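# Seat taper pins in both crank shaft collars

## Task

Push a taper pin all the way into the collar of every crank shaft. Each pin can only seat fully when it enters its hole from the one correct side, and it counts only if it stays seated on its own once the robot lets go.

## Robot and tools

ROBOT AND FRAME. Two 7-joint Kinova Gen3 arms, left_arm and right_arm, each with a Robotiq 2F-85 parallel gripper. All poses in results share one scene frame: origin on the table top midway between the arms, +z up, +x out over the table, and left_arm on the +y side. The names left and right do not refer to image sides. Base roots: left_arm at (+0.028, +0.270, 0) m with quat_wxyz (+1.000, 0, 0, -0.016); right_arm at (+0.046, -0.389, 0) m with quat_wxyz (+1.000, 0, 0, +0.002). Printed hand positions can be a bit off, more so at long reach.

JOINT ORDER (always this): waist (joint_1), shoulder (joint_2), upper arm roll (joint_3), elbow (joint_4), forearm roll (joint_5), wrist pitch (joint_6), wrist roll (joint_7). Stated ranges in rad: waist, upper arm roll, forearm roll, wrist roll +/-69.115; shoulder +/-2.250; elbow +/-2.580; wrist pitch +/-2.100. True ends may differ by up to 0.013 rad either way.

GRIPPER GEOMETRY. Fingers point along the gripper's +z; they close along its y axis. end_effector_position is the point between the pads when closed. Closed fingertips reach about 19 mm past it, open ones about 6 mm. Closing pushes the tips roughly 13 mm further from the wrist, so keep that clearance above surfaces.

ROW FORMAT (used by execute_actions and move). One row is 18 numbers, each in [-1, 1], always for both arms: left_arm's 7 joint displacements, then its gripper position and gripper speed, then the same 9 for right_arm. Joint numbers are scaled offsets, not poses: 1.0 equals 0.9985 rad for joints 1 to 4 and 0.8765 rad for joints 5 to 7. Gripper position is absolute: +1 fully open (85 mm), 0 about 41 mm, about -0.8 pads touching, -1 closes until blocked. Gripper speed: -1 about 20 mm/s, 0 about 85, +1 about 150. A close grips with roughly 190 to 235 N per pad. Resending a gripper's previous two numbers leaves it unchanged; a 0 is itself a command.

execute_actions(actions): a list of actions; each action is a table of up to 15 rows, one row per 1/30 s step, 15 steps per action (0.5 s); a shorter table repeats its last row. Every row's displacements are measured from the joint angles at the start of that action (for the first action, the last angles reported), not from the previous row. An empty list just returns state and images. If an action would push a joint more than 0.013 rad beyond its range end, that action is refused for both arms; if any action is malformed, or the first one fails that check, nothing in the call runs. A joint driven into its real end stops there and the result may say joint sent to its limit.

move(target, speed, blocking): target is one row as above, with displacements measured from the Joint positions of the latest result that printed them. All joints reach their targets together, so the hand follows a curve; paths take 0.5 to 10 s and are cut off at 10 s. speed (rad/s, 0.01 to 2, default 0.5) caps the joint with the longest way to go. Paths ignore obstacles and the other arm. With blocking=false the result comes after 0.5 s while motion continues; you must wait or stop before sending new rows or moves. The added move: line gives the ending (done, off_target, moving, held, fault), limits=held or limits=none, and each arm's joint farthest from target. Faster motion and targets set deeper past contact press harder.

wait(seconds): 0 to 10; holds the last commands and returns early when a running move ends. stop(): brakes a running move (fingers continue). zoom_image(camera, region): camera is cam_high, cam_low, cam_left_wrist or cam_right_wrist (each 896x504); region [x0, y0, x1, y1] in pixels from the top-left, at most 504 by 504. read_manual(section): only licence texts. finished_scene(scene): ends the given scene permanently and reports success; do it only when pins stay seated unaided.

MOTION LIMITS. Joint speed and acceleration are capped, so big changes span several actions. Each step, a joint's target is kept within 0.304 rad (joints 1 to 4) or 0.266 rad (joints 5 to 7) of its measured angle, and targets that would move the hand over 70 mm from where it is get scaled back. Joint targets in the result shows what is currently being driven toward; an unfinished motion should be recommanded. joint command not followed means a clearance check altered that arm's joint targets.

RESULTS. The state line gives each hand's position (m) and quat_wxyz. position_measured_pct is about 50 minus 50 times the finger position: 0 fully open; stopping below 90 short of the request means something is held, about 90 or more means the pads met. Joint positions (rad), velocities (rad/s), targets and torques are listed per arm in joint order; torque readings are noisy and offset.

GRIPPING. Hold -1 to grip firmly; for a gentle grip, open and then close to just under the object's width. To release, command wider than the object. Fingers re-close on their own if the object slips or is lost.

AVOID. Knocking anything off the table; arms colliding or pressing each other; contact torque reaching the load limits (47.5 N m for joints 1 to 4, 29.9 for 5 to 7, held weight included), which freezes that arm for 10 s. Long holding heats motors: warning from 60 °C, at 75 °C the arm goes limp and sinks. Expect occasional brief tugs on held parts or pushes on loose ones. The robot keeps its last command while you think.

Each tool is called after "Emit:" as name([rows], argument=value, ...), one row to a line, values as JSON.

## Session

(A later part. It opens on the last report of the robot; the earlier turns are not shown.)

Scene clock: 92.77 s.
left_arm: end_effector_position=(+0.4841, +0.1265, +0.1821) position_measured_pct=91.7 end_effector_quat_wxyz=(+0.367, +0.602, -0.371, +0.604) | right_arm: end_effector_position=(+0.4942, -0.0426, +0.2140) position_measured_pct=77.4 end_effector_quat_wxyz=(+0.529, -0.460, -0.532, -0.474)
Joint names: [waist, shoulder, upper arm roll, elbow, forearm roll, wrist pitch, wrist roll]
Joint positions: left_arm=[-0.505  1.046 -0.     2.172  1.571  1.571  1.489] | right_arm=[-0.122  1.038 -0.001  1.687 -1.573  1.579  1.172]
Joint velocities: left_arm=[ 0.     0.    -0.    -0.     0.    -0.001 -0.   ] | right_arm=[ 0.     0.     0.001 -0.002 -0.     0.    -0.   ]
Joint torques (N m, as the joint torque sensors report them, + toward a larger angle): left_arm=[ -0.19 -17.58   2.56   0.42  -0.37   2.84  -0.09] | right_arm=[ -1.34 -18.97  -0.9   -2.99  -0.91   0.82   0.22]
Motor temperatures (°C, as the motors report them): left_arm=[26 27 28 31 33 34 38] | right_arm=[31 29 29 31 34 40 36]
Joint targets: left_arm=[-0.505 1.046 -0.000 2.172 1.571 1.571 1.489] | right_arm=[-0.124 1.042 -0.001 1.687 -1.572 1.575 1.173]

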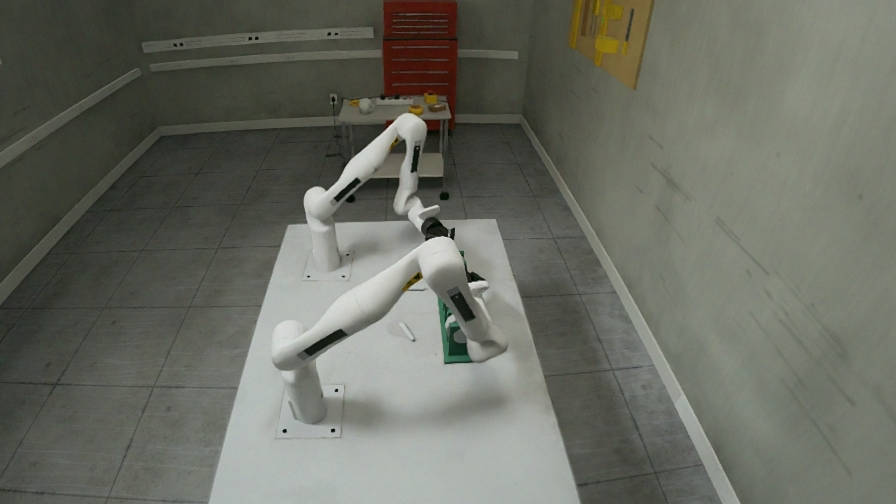

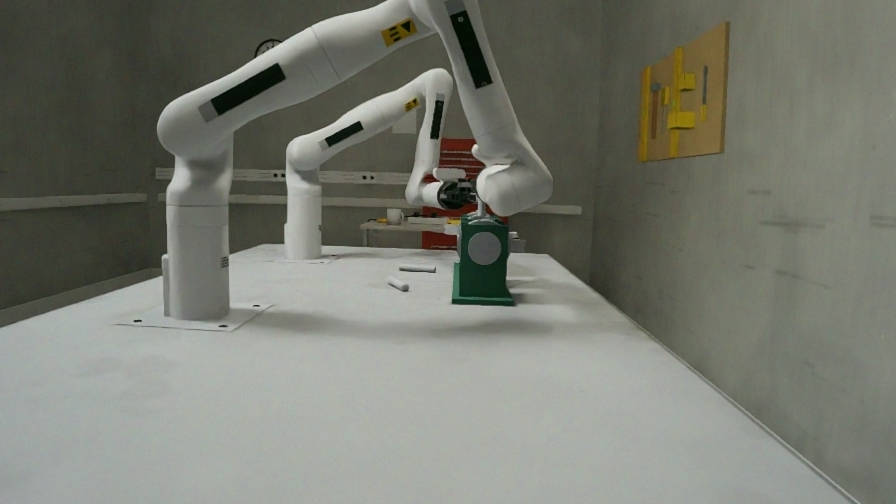

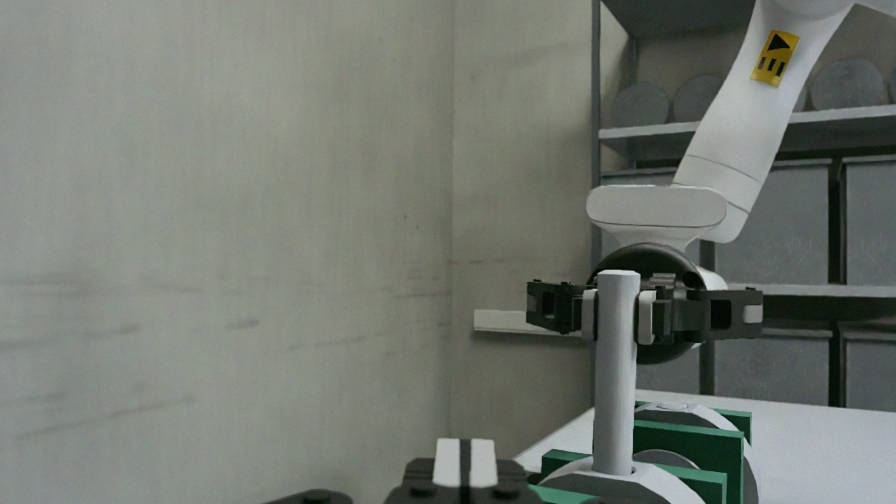

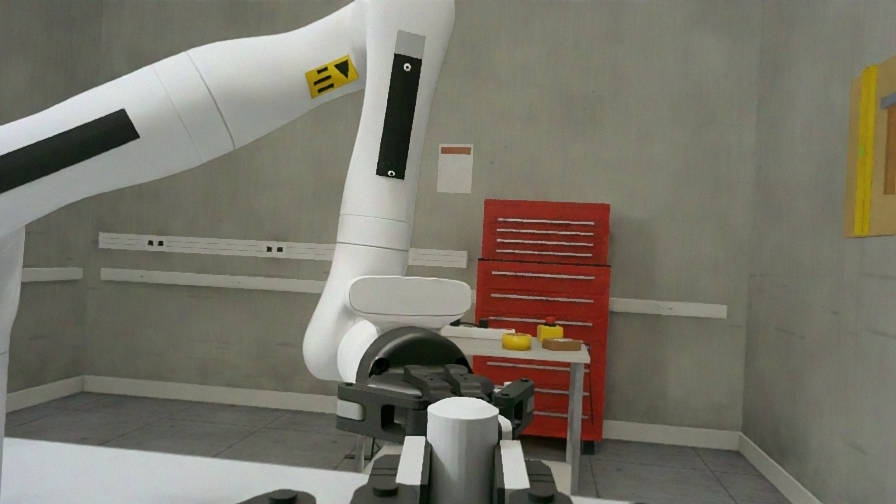

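Emit:
move(target=[0,0,0,0,0,0,0,-1,0,-0.003,0.008,0.001,0.003,0.002,-0.009,-0.012,-1,0], speed=0.015)

Emit:
zoom_image(camera="cam_left_wrist", region=[570,440,670,500])

Scene clock: 113.37 s.
left_arm: end_effector_position=(+0.4841, +0.1265, +0.1821) position_measured_pct=91.7 end_effector_quat_wxyz=(+0.367, +0.602, -0.371, +0.604) | right_arm: end_effector_position=(+0.4948, -0.0426, +0.2136) position_measured_pct=77.4 end_effector_quat_wxyz=(+0.531, -0.464, -0.529, -0.472)
Joint names: [waist, shoulder, upper arm roll, elbow, forearm roll, wrist pitch, wrist roll]
Joint positions: left_arm=[-0.505  1.046 -0.     2.172  1.571  1.571  1.489] | right_arm=[-0.122  1.038 -0.002  1.688 -1.575  1.578  1.162]
Joint velocities: left_arm=[ 0.    -0.    -0.001  0.     0.     0.002 -0.   ] | right_arm=[-0.     0.001 -0.    -0.002  0.    -0.    -0.   ]
Joint torques (N m, as the joint torque sensors report them, + toward a larger angle): left_arm=[ -0.51 -17.34   2.67   0.59  -0.19   3.01  -0.26] | right_arm=[ -2.98 -16.15  -0.91  -1.04   0.64   0.11  -0.05]
Motor temperatures (°C, as the motors report them): left_arm=[26 27 28 31 33 34 38] | right_arm=[31 30 29 31 34 40 36]
Joint targets: left_arm=[-0.505 1.046 -0.000 2.172 1.571 1.571 1.489] | right_arm=[-0.125 1.046 -0.000 1.690 -1.571 1.572 1.162]
move: done; limits=none; left_arm: farthest joint: the waist, 0.000 radians from its target (0.000 radians at the start); right_arm: farthest joint: the shoulder, 0.008 radians from its target (0.008 radians at the start)

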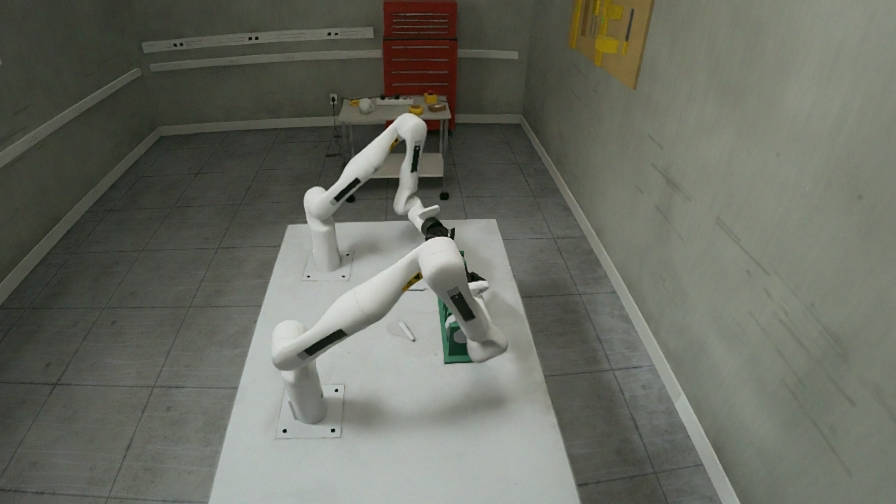

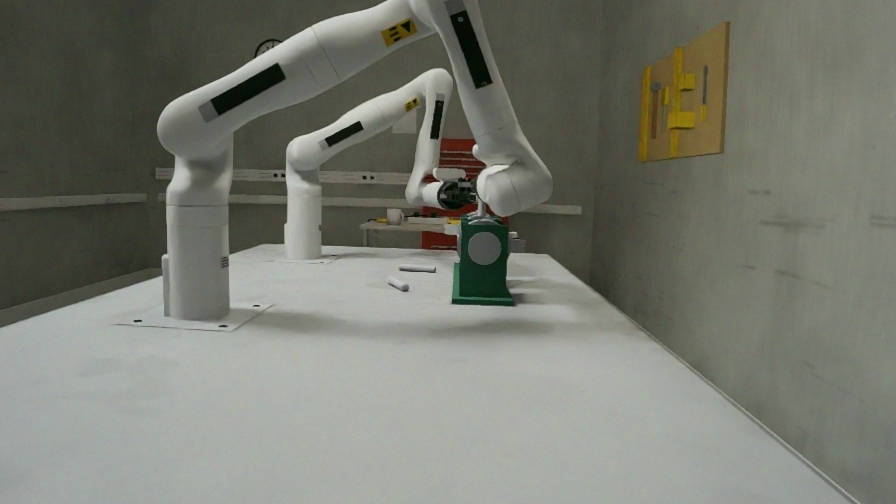

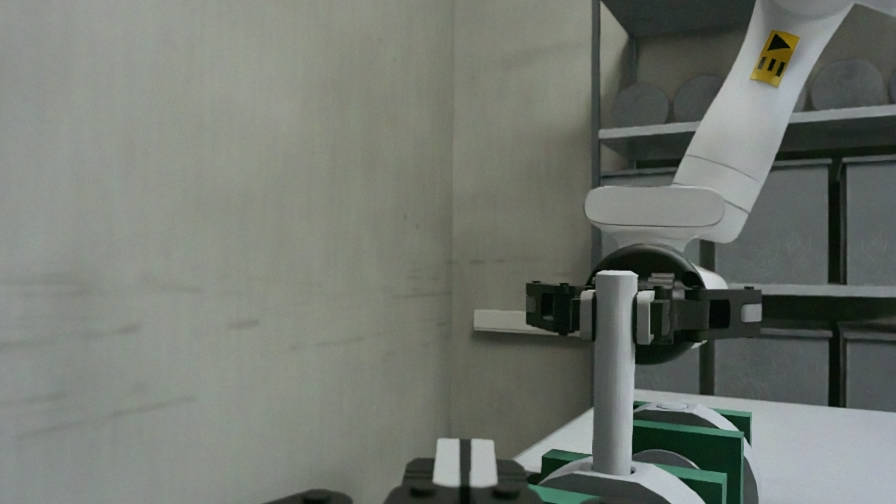

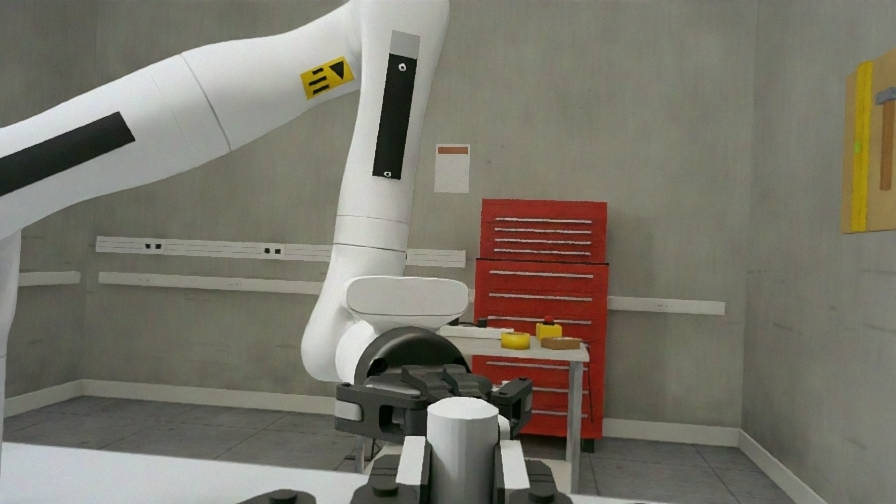

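Region (570, 440, 670, 500) of cam_left_wrist's 896x504 image, scaled by 5.040; it fills the top 302 rows of this view, and the rest is white.

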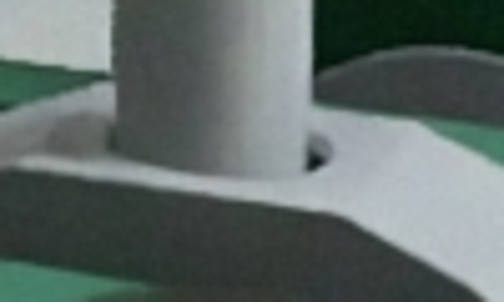

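Emit:
execute_actions([
  [[0,0,0,0,0,0,0,-1,0,-0.004,-0.020,0.002,0.004,0.0045,-0.008,-0.026,-1,0]],
  [[0,0,0,0,0,0,0,-1,0,0,0,0,0,0,0,0,-1,0]],
])

Emit:
zoom_image(camera="cam_left_wrist", region=[570,440,670,500])

Scene clock: 114.83 s.
left_arm: end_effector_position=(+0.4841, +0.1265, +0.1821) position_measured_pct=91.7 end_effector_quat_wxyz=(+0.367, +0.602, -0.371, +0.604) | right_arm: end_effector_position=(+0.4938, -0.0414, +0.2198) position_measured_pct=77.4 end_effector_quat_wxyz=(+0.531, -0.467, -0.531, -0.467)
Joint names: [waist, shoulder, upper arm roll, elbow, forearm roll, wrist pitch, wrist roll]
Joint positions: left_arm=[-0.505  1.046 -0.     2.172  1.571  1.571  1.489] | right_arm=[-0.126  1.018  0.     1.692 -1.571  1.571  1.139]
Joint velocities: left_arm=[ 0.     0.     0.     0.     0.     0.001 -0.   ] | right_arm=[ 0.    -0.001 -0.     0.    -0.     0.    -0.   ]
Joint torques (N m, as the joint torque sensors report them, + toward a larger angle): left_arm=[ -0.01 -17.77   2.63   0.3   -0.3    2.75  -0.16] | right_arm=[ -0.42 -22.58  -2.02  -3.31  -1.19   3.09  -0.18]
Motor temperatures (°C, as the motors report them): left_arm=[26 27 28 31 33 34 38] | right_arm=[31 30 29 31 34 40 36]
Joint targets: left_arm=[-0.505 1.046 -0.000 2.172 1.571 1.571 1.489] | right_arm=[-0.126 1.018 0.000 1.692 -1.571 1.571 1.139]

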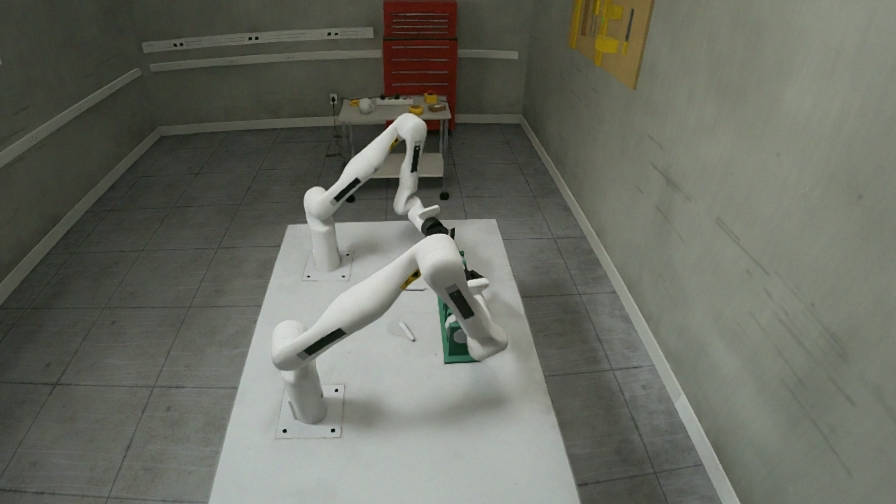

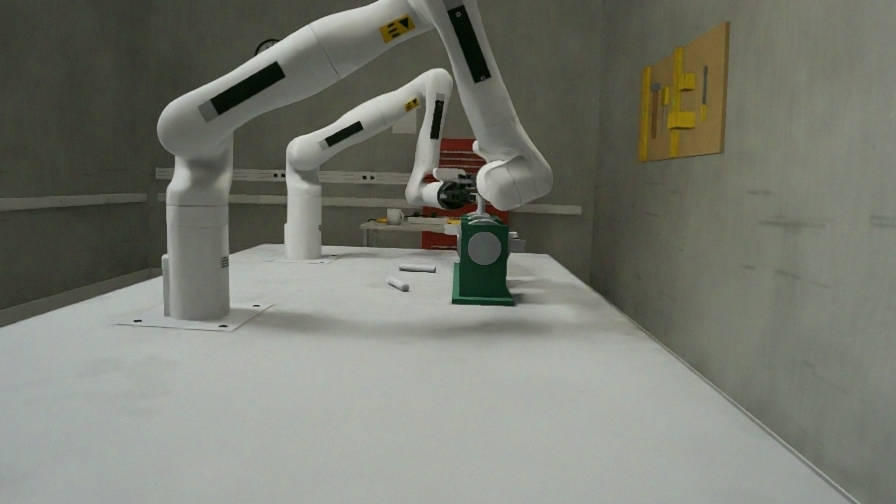

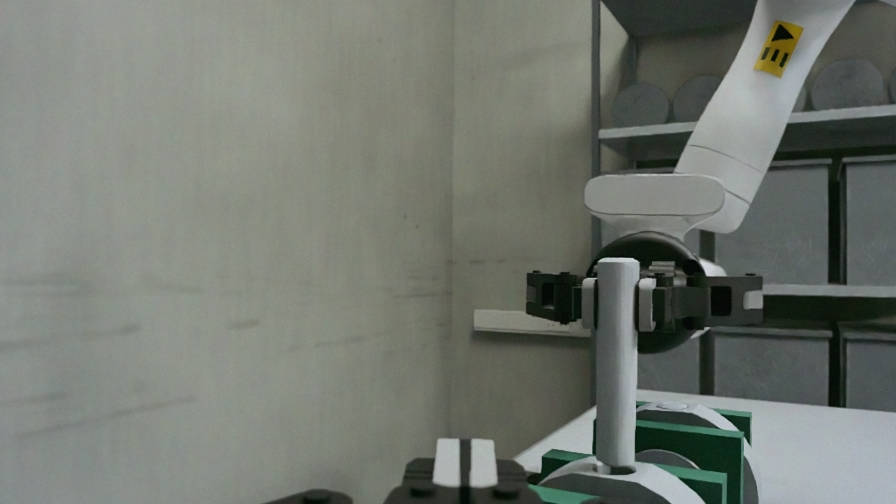

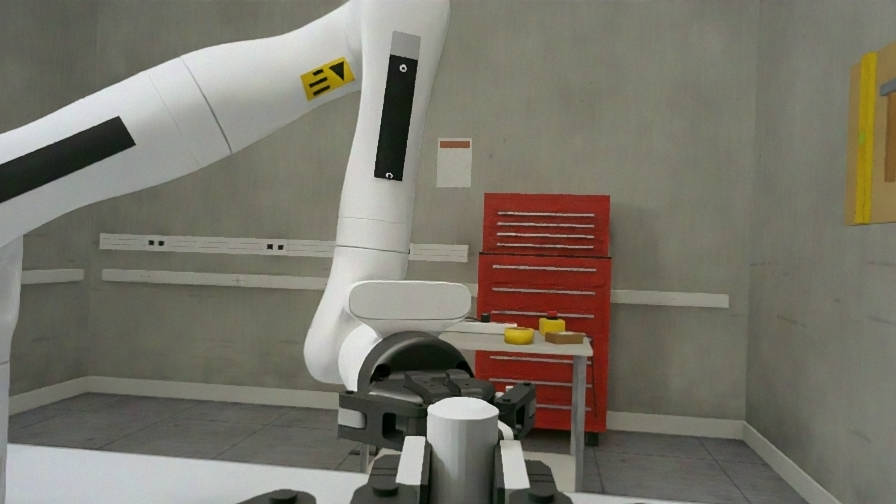

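Region (570, 440, 670, 500) of cam_left_wrist's 896x504 image, scaled by 5.040; it fills the top 302 rows of this view, and the rest is white.

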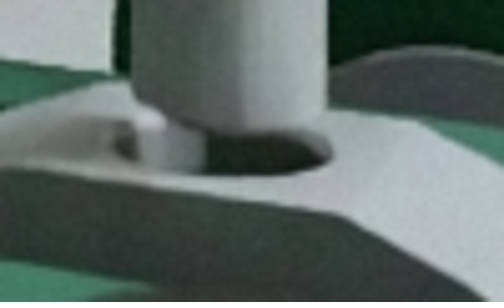

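Emit:
execute_actions(actions=[])

Scene clock: 115.83 s.
left_arm: end_effector_position=(+0.4841, +0.1265, +0.1821) position_measured_pct=91.7 end_effector_quat_wxyz=(+0.367, +0.602, -0.371, +0.604) | right_arm: end_effector_position=(+0.4938, -0.0414, +0.2198) position_measured_pct=77.4 end_effector_quat_wxyz=(+0.531, -0.467, -0.531, -0.467)
Joint names: [waist, shoulder, upper arm roll, elbow, forearm roll, wrist pitch, wrist roll]
Joint positions: left_arm=[-0.505  1.046 -0.     2.172  1.571  1.571  1.489] | right_arm=[-0.126  1.018  0.     1.692 -1.571  1.571  1.139]
Joint velocities: left_arm=[-0.    -0.    -0.002 -0.    -0.    -0.002 -0.   ] | right_arm=[-0.     0.002 -0.001 -0.002 -0.     0.001 -0.   ]
Joint torques (N m, as the joint torque sensors report them, + toward a larger angle): left_arm=[ -0.43 -17.75   2.29   0.55  -0.42   2.89  -0.12] | right_arm=[ -0.15 -22.53  -1.99  -3.5   -1.19   2.94   0.12]
Motor temperatures (°C, as the motors report them): left_arm=[26 27 28 31 33 34 38] | right_arm=[31 30 29 31 34 40 36]
Joint targets: left_arm=[-0.505 1.046 -0.000 2.172 1.571 1.571 1.489] | right_arm=[-0.126 1.018 0.000 1.692 -1.571 1.571 1.139]

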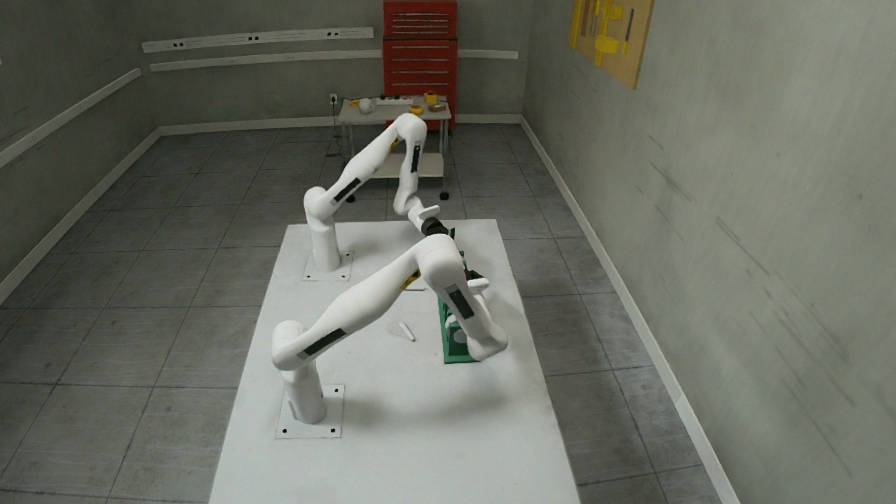

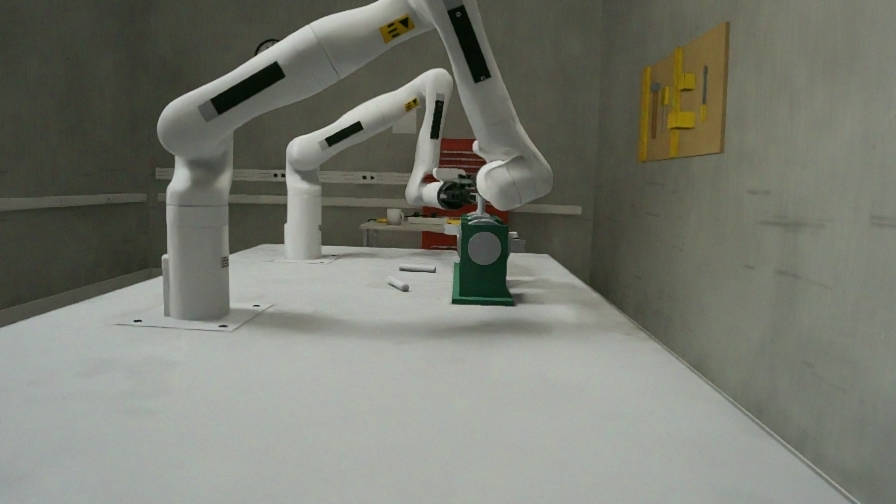

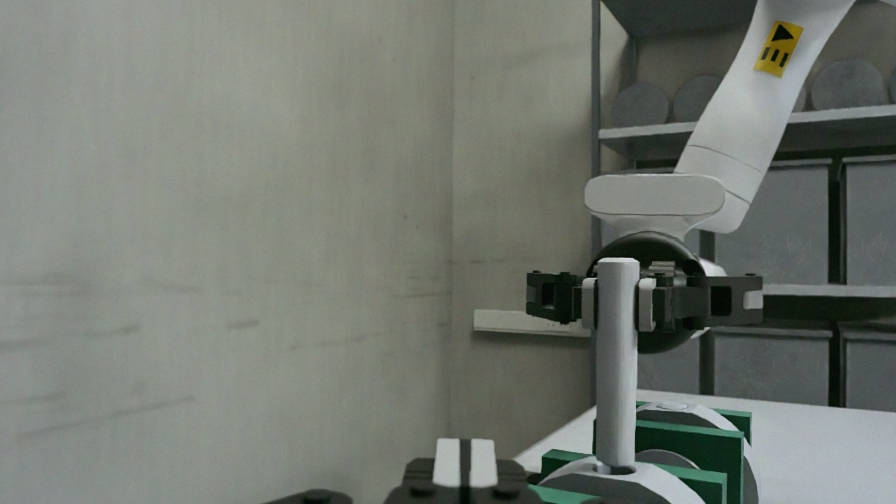

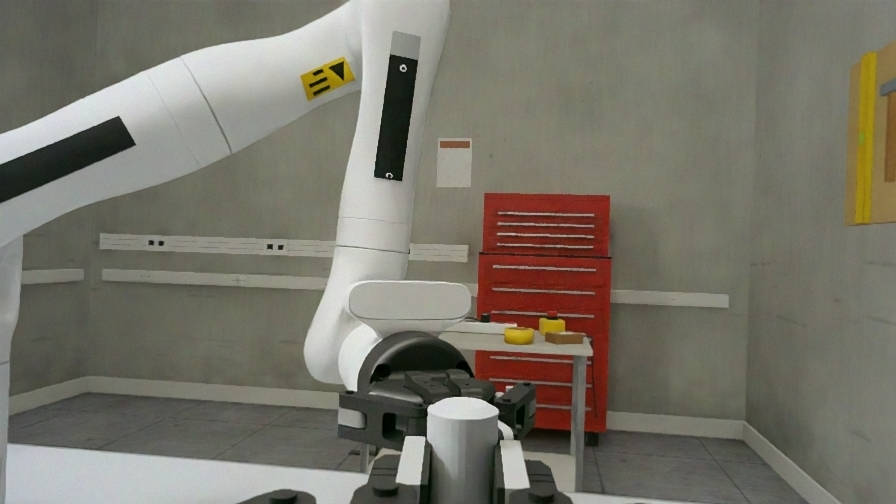

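Emit:
move(target=[0,0,0,0,0,0,0,-1,0,0,0.0215,0,-0.0055,0,0,0.018,-1,0], speed=0.03)

Emit:
zoom_image(camera="cam_left_wrist", region=[560,424,680,504])

Scene clock: 124.07 s.
left_arm: end_effector_position=(+0.4841, +0.1265, +0.1821) position_measured_pct=91.7 end_effector_quat_wxyz=(+0.367, +0.602, -0.371, +0.604) | right_arm: end_effector_position=(+0.4938, -0.0414, +0.2151) position_measured_pct=77.4 end_effector_quat_wxyz=(+0.532, -0.463, -0.531, -0.469)
Joint names: [waist, shoulder, upper arm roll, elbow, forearm roll, wrist pitch, wrist roll]
Joint positions: left_arm=[-0.505  1.046 -0.     2.172  1.571  1.571  1.489] | right_arm=[-0.125  1.034 -0.002  1.686 -1.571  1.577  1.155]
Joint velocities: left_arm=[ 0.     0.     0.    -0.     0.    -0.001 -0.   ] | right_arm=[ 0.     0.002 -0.    -0.005  0.    -0.     0.   ]
Joint torques (N m, as the joint torque sensors report them, + toward a larger angle): left_arm=[  0.13 -17.47   2.36   0.15   0.01   2.86  -0.6 ] | right_arm=[ -1.   -17.41  -0.43  -3.37  -0.72   0.15   0.17]
Motor temperatures (°C, as the motors report them): left_arm=[26 27 28 31 33 34 38] | right_arm=[31 30 29 31 34 40 36]
Joint targets: left_arm=[-0.505 1.046 -0.000 2.172 1.571 1.571 1.489] | right_arm=[-0.126 1.040 0.000 1.686 -1.571 1.571 1.155]
move: done; limits=none; left_arm: farthest joint: the waist, 0.000 radians from its target (0.000 radians at the start); right_arm: farthest joint: the wrist pitch, 0.006 radians from its target (0.000 radians at the start)

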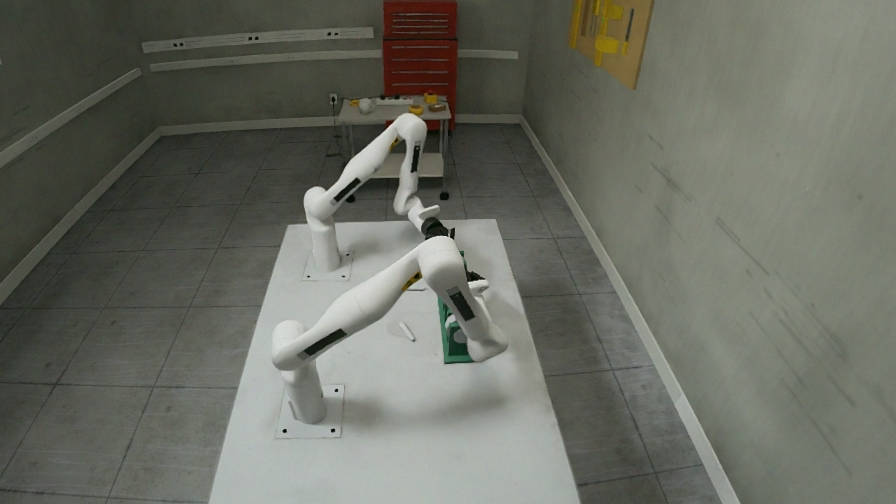

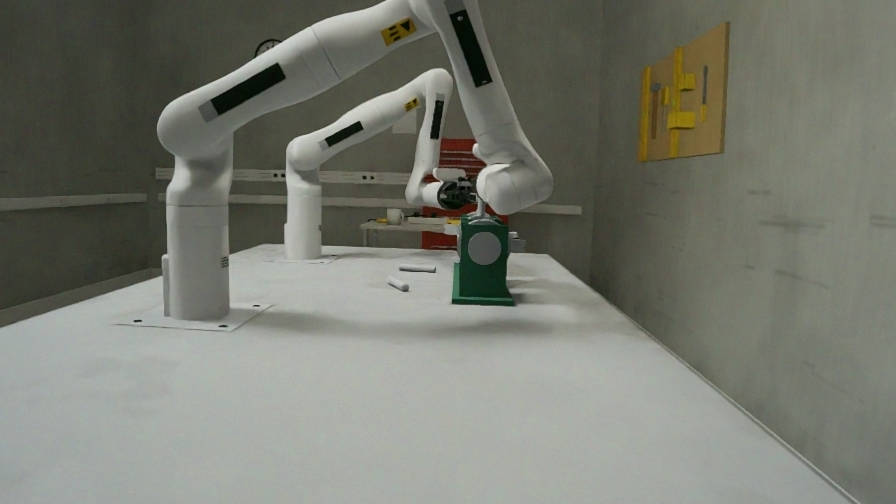

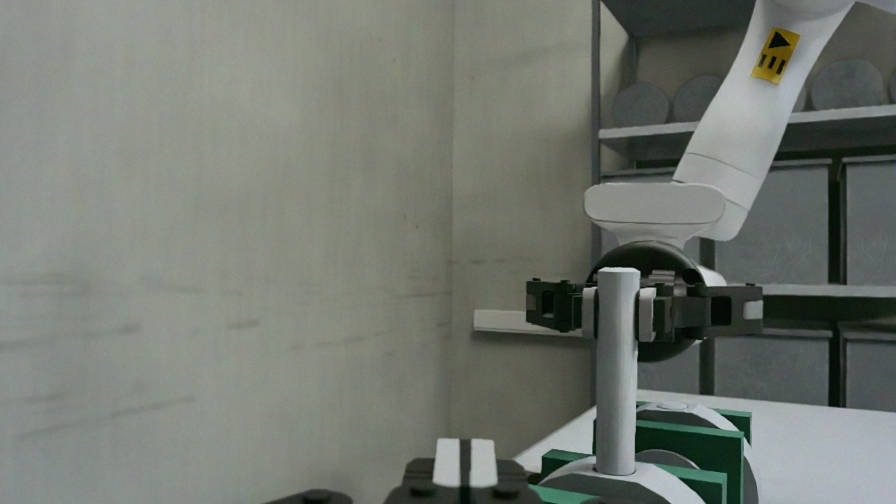

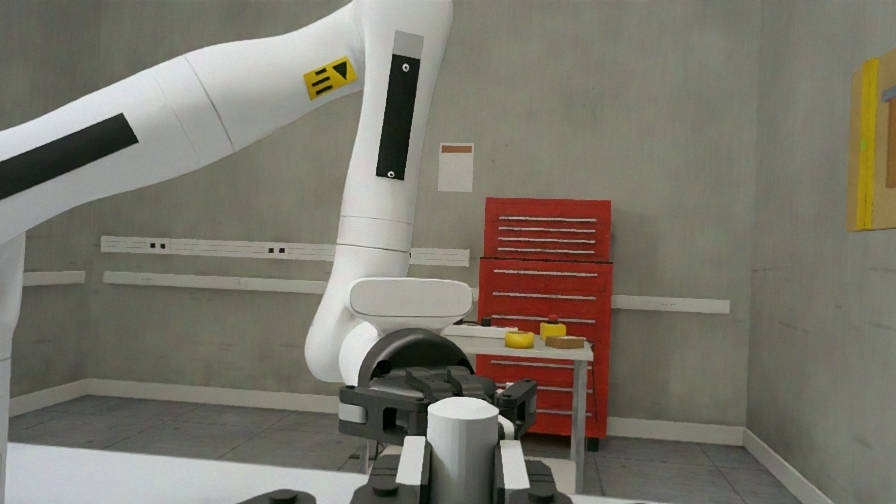

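Region (560, 424, 680, 504) of cam_left_wrist's 896x504 image, scaled by 4.200.

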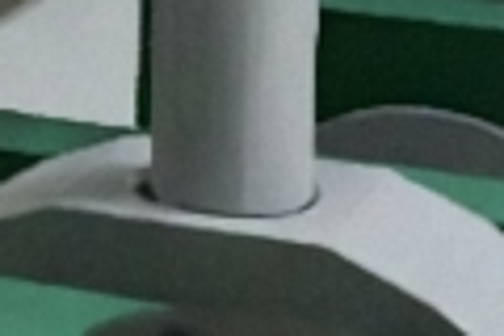

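Emit:
move(target=[0,0,0,0,0,0,0,-1,0,0.002,-0.008,0.002,0.002,0,-0.007,-0.007,-1,0], speed=0.03)

Emit:
move(target=[0,0,0,0,0,0,0,-1,0,0,0.016,0,-0.0034,0,0,0.0145,-1,0], speed=0.03)

Emit:
zoom_image(camera="cam_left_wrist", region=[560,424,680,504])

Scene clock: 125.20 s.
left_arm: end_effector_position=(+0.4841, +0.1265, +0.1821) position_measured_pct=91.7 end_effector_quat_wxyz=(+0.367, +0.602, -0.371, +0.604) | right_arm: end_effector_position=(+0.4957, -0.0428, +0.2165) position_measured_pct=77.4 end_effector_quat_wxyz=(+0.529, -0.466, -0.532, -0.469)
Joint names: [waist, shoulder, upper arm roll, elbow, forearm roll, wrist pitch, wrist roll]
Joint positions: left_arm=[-0.505  1.046 -0.     2.172  1.571  1.571  1.489] | right_arm=[-0.123  1.026  0.     1.688 -1.571  1.571  1.149]
Joint velocities: left_arm=[ 0.001  0.     0.001 -0.001  0.     0.     0.   ] | right_arm=[ 0.    -0.001 -0.     0.    -0.    -0.     0.   ]
Joint torques (N m, as the joint torque sensors report them, + toward a larger angle): left_arm=[ -0.01 -17.73   2.32   0.39  -0.03   2.75   0.06] | right_arm=[ -0.31 -22.51  -2.03  -3.84  -1.23   3.26  -0.17]
Motor temperatures (°C, as the motors report them): left_arm=[26 27 28 31 33 34 38] | right_arm=[31 30 29 31 34 40 36]
Joint targets: left_arm=[-0.505 1.046 -0.000 2.172 1.571 1.571 1.489] | right_arm=[-0.123 1.026 0.000 1.688 -1.571 1.571 1.149]
move: done; limits=none; left_arm: farthest joint: the waist, 0.000 radians from its target (0.000 radians at the start); right_arm: farthest joint: the waist, 0.000 radians from its target (0.002 radians at the start)

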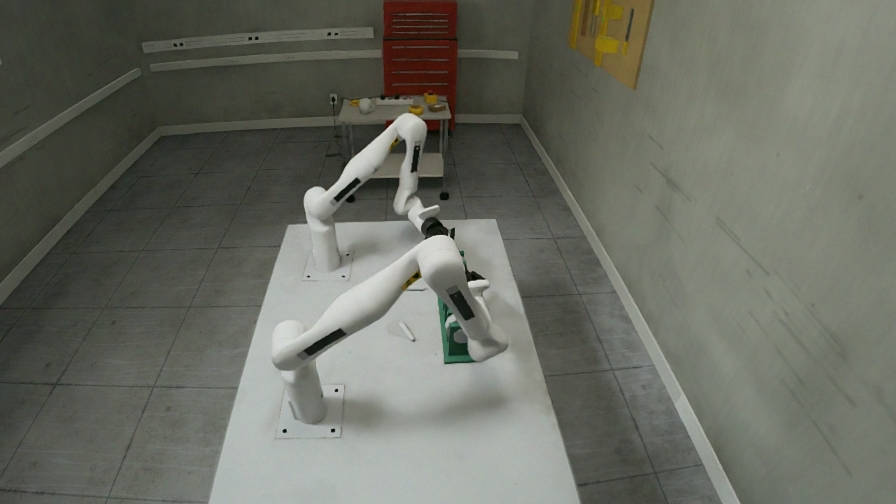

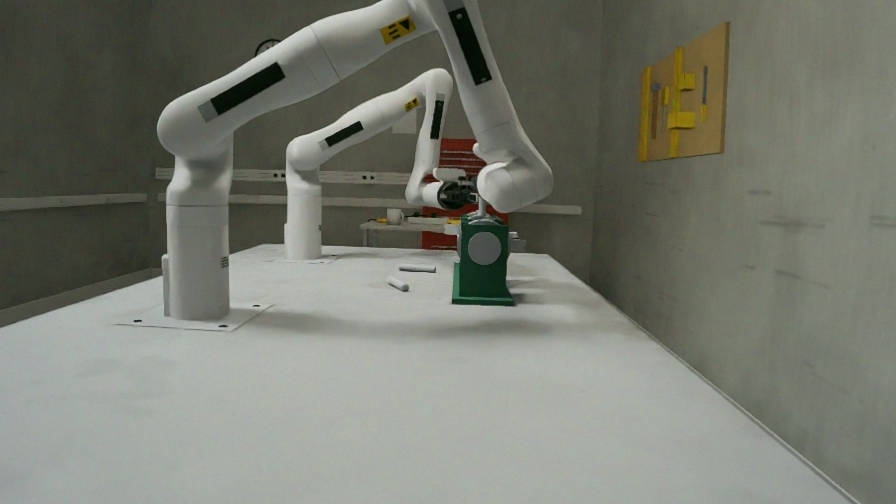

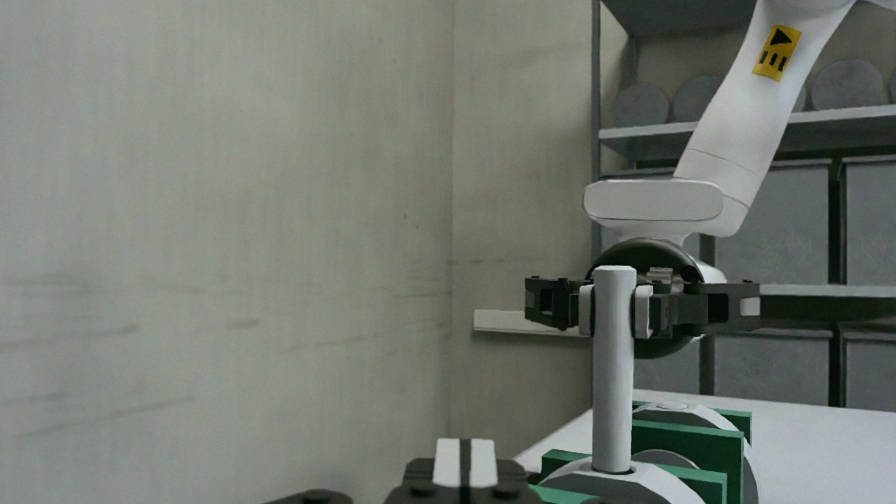

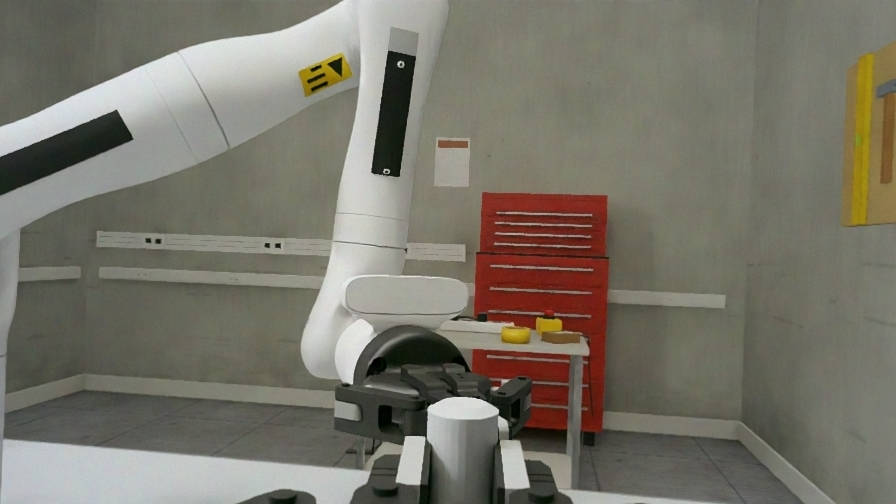

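Scene clock: 125.97 s.
left_arm: end_effector_position=(+0.4841, +0.1265, +0.1821) position_measured_pct=91.7 end_effector_quat_wxyz=(+0.367, +0.602, -0.371, +0.604) | right_arm: end_effector_position=(+0.4955, -0.0428, +0.2091) position_measured_pct=77.4 end_effector_quat_wxyz=(+0.529, -0.466, -0.532, -0.469)
Joint names: [waist, shoulder, upper arm roll, elbow, forearm roll, wrist pitch, wrist roll]
Joint positions: left_arm=[-0.505  1.046 -0.     2.172  1.571  1.571  1.489] | right_arm=[-0.123  1.042  0.     1.685 -1.571  1.571  1.161]
Joint velocities: left_arm=[ 0.    -0.001  0.001 -0.     0.     0.001 -0.   ] | right_arm=[-0.     0.001  0.001 -0.002  0.    -0.    -0.   ]
Joint torques (N m, as the joint torque sensors report them, + toward a larger angle): left_arm=[ -0.1  -17.74   2.74   0.62  -0.26   2.72   0.  ] | right_arm=[ -0.1  -22.92  -2.44  -3.29  -1.29   3.11  -0.03]
Motor temperatures (°C, as the motors report them): left_arm=[26 27 28 31 33 34 38] | right_arm=[31 30 29 31 34 40 36]
Joint targets: left_arm=[-0.505 1.046 -0.000 2.172 1.571 1.571 1.489] | right_arm=[-0.123 1.042 0.000 1.685 -1.571 1.571 1.161]
move: done; limits=none; left_arm: farthest joint: the waist, 0.000 radians from its target (0.000 radians at the start); right_arm: farthest joint: the waist, 0.000 radians from its target (0.000 radians at the start)

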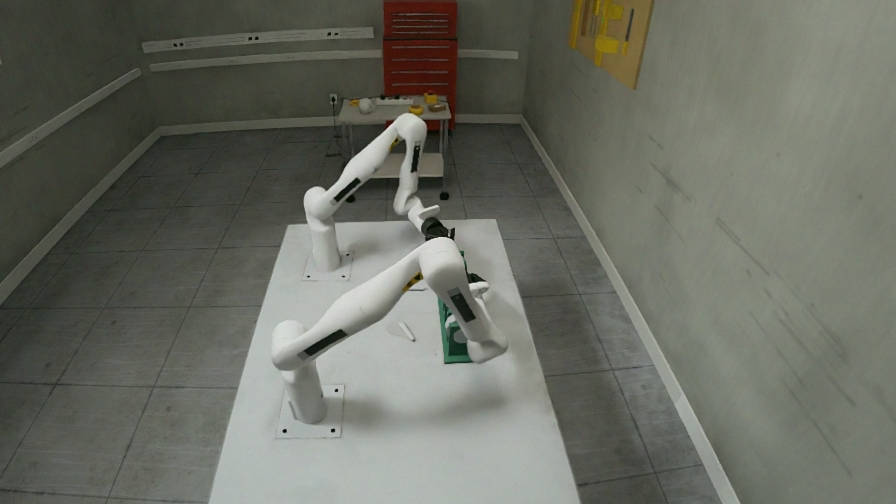

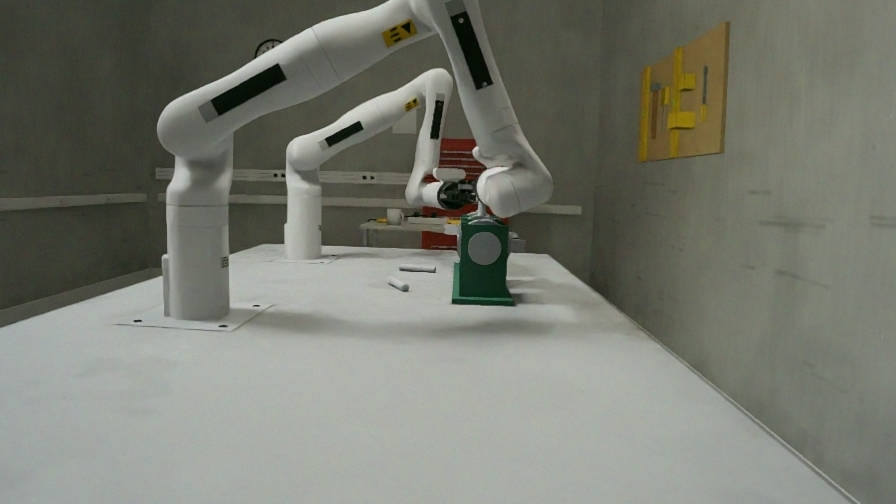

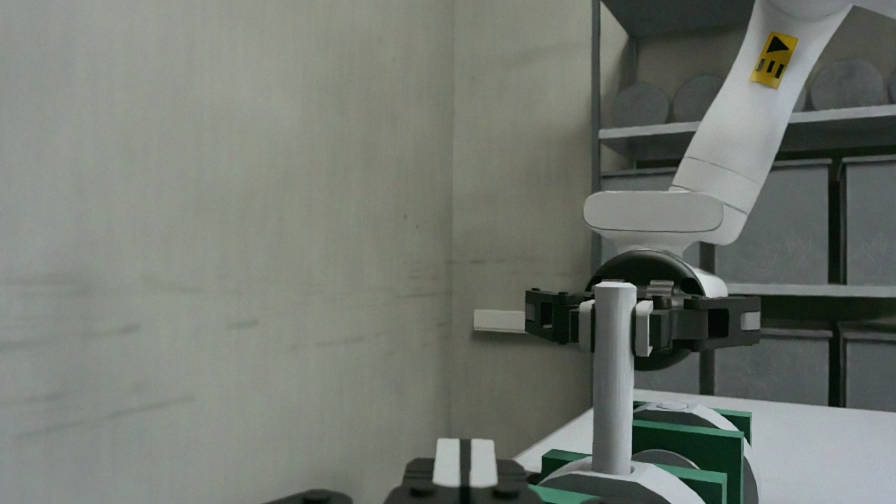

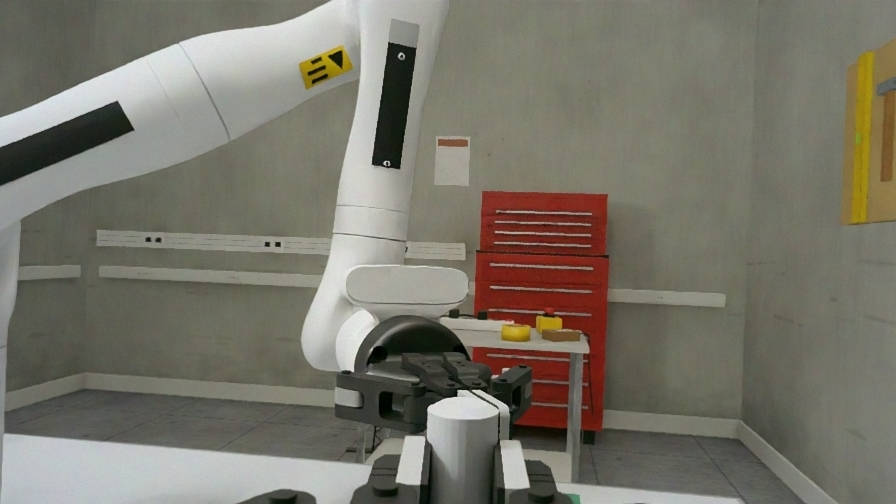

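Region (560, 424, 680, 504) of cam_left_wrist's 896x504 image, scaled by 4.200.

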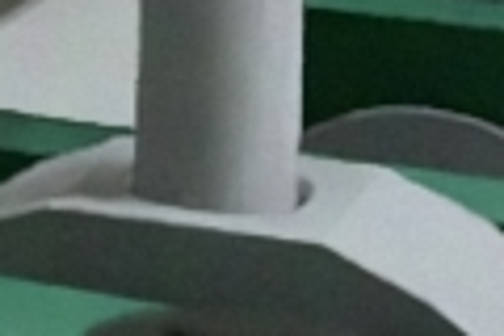

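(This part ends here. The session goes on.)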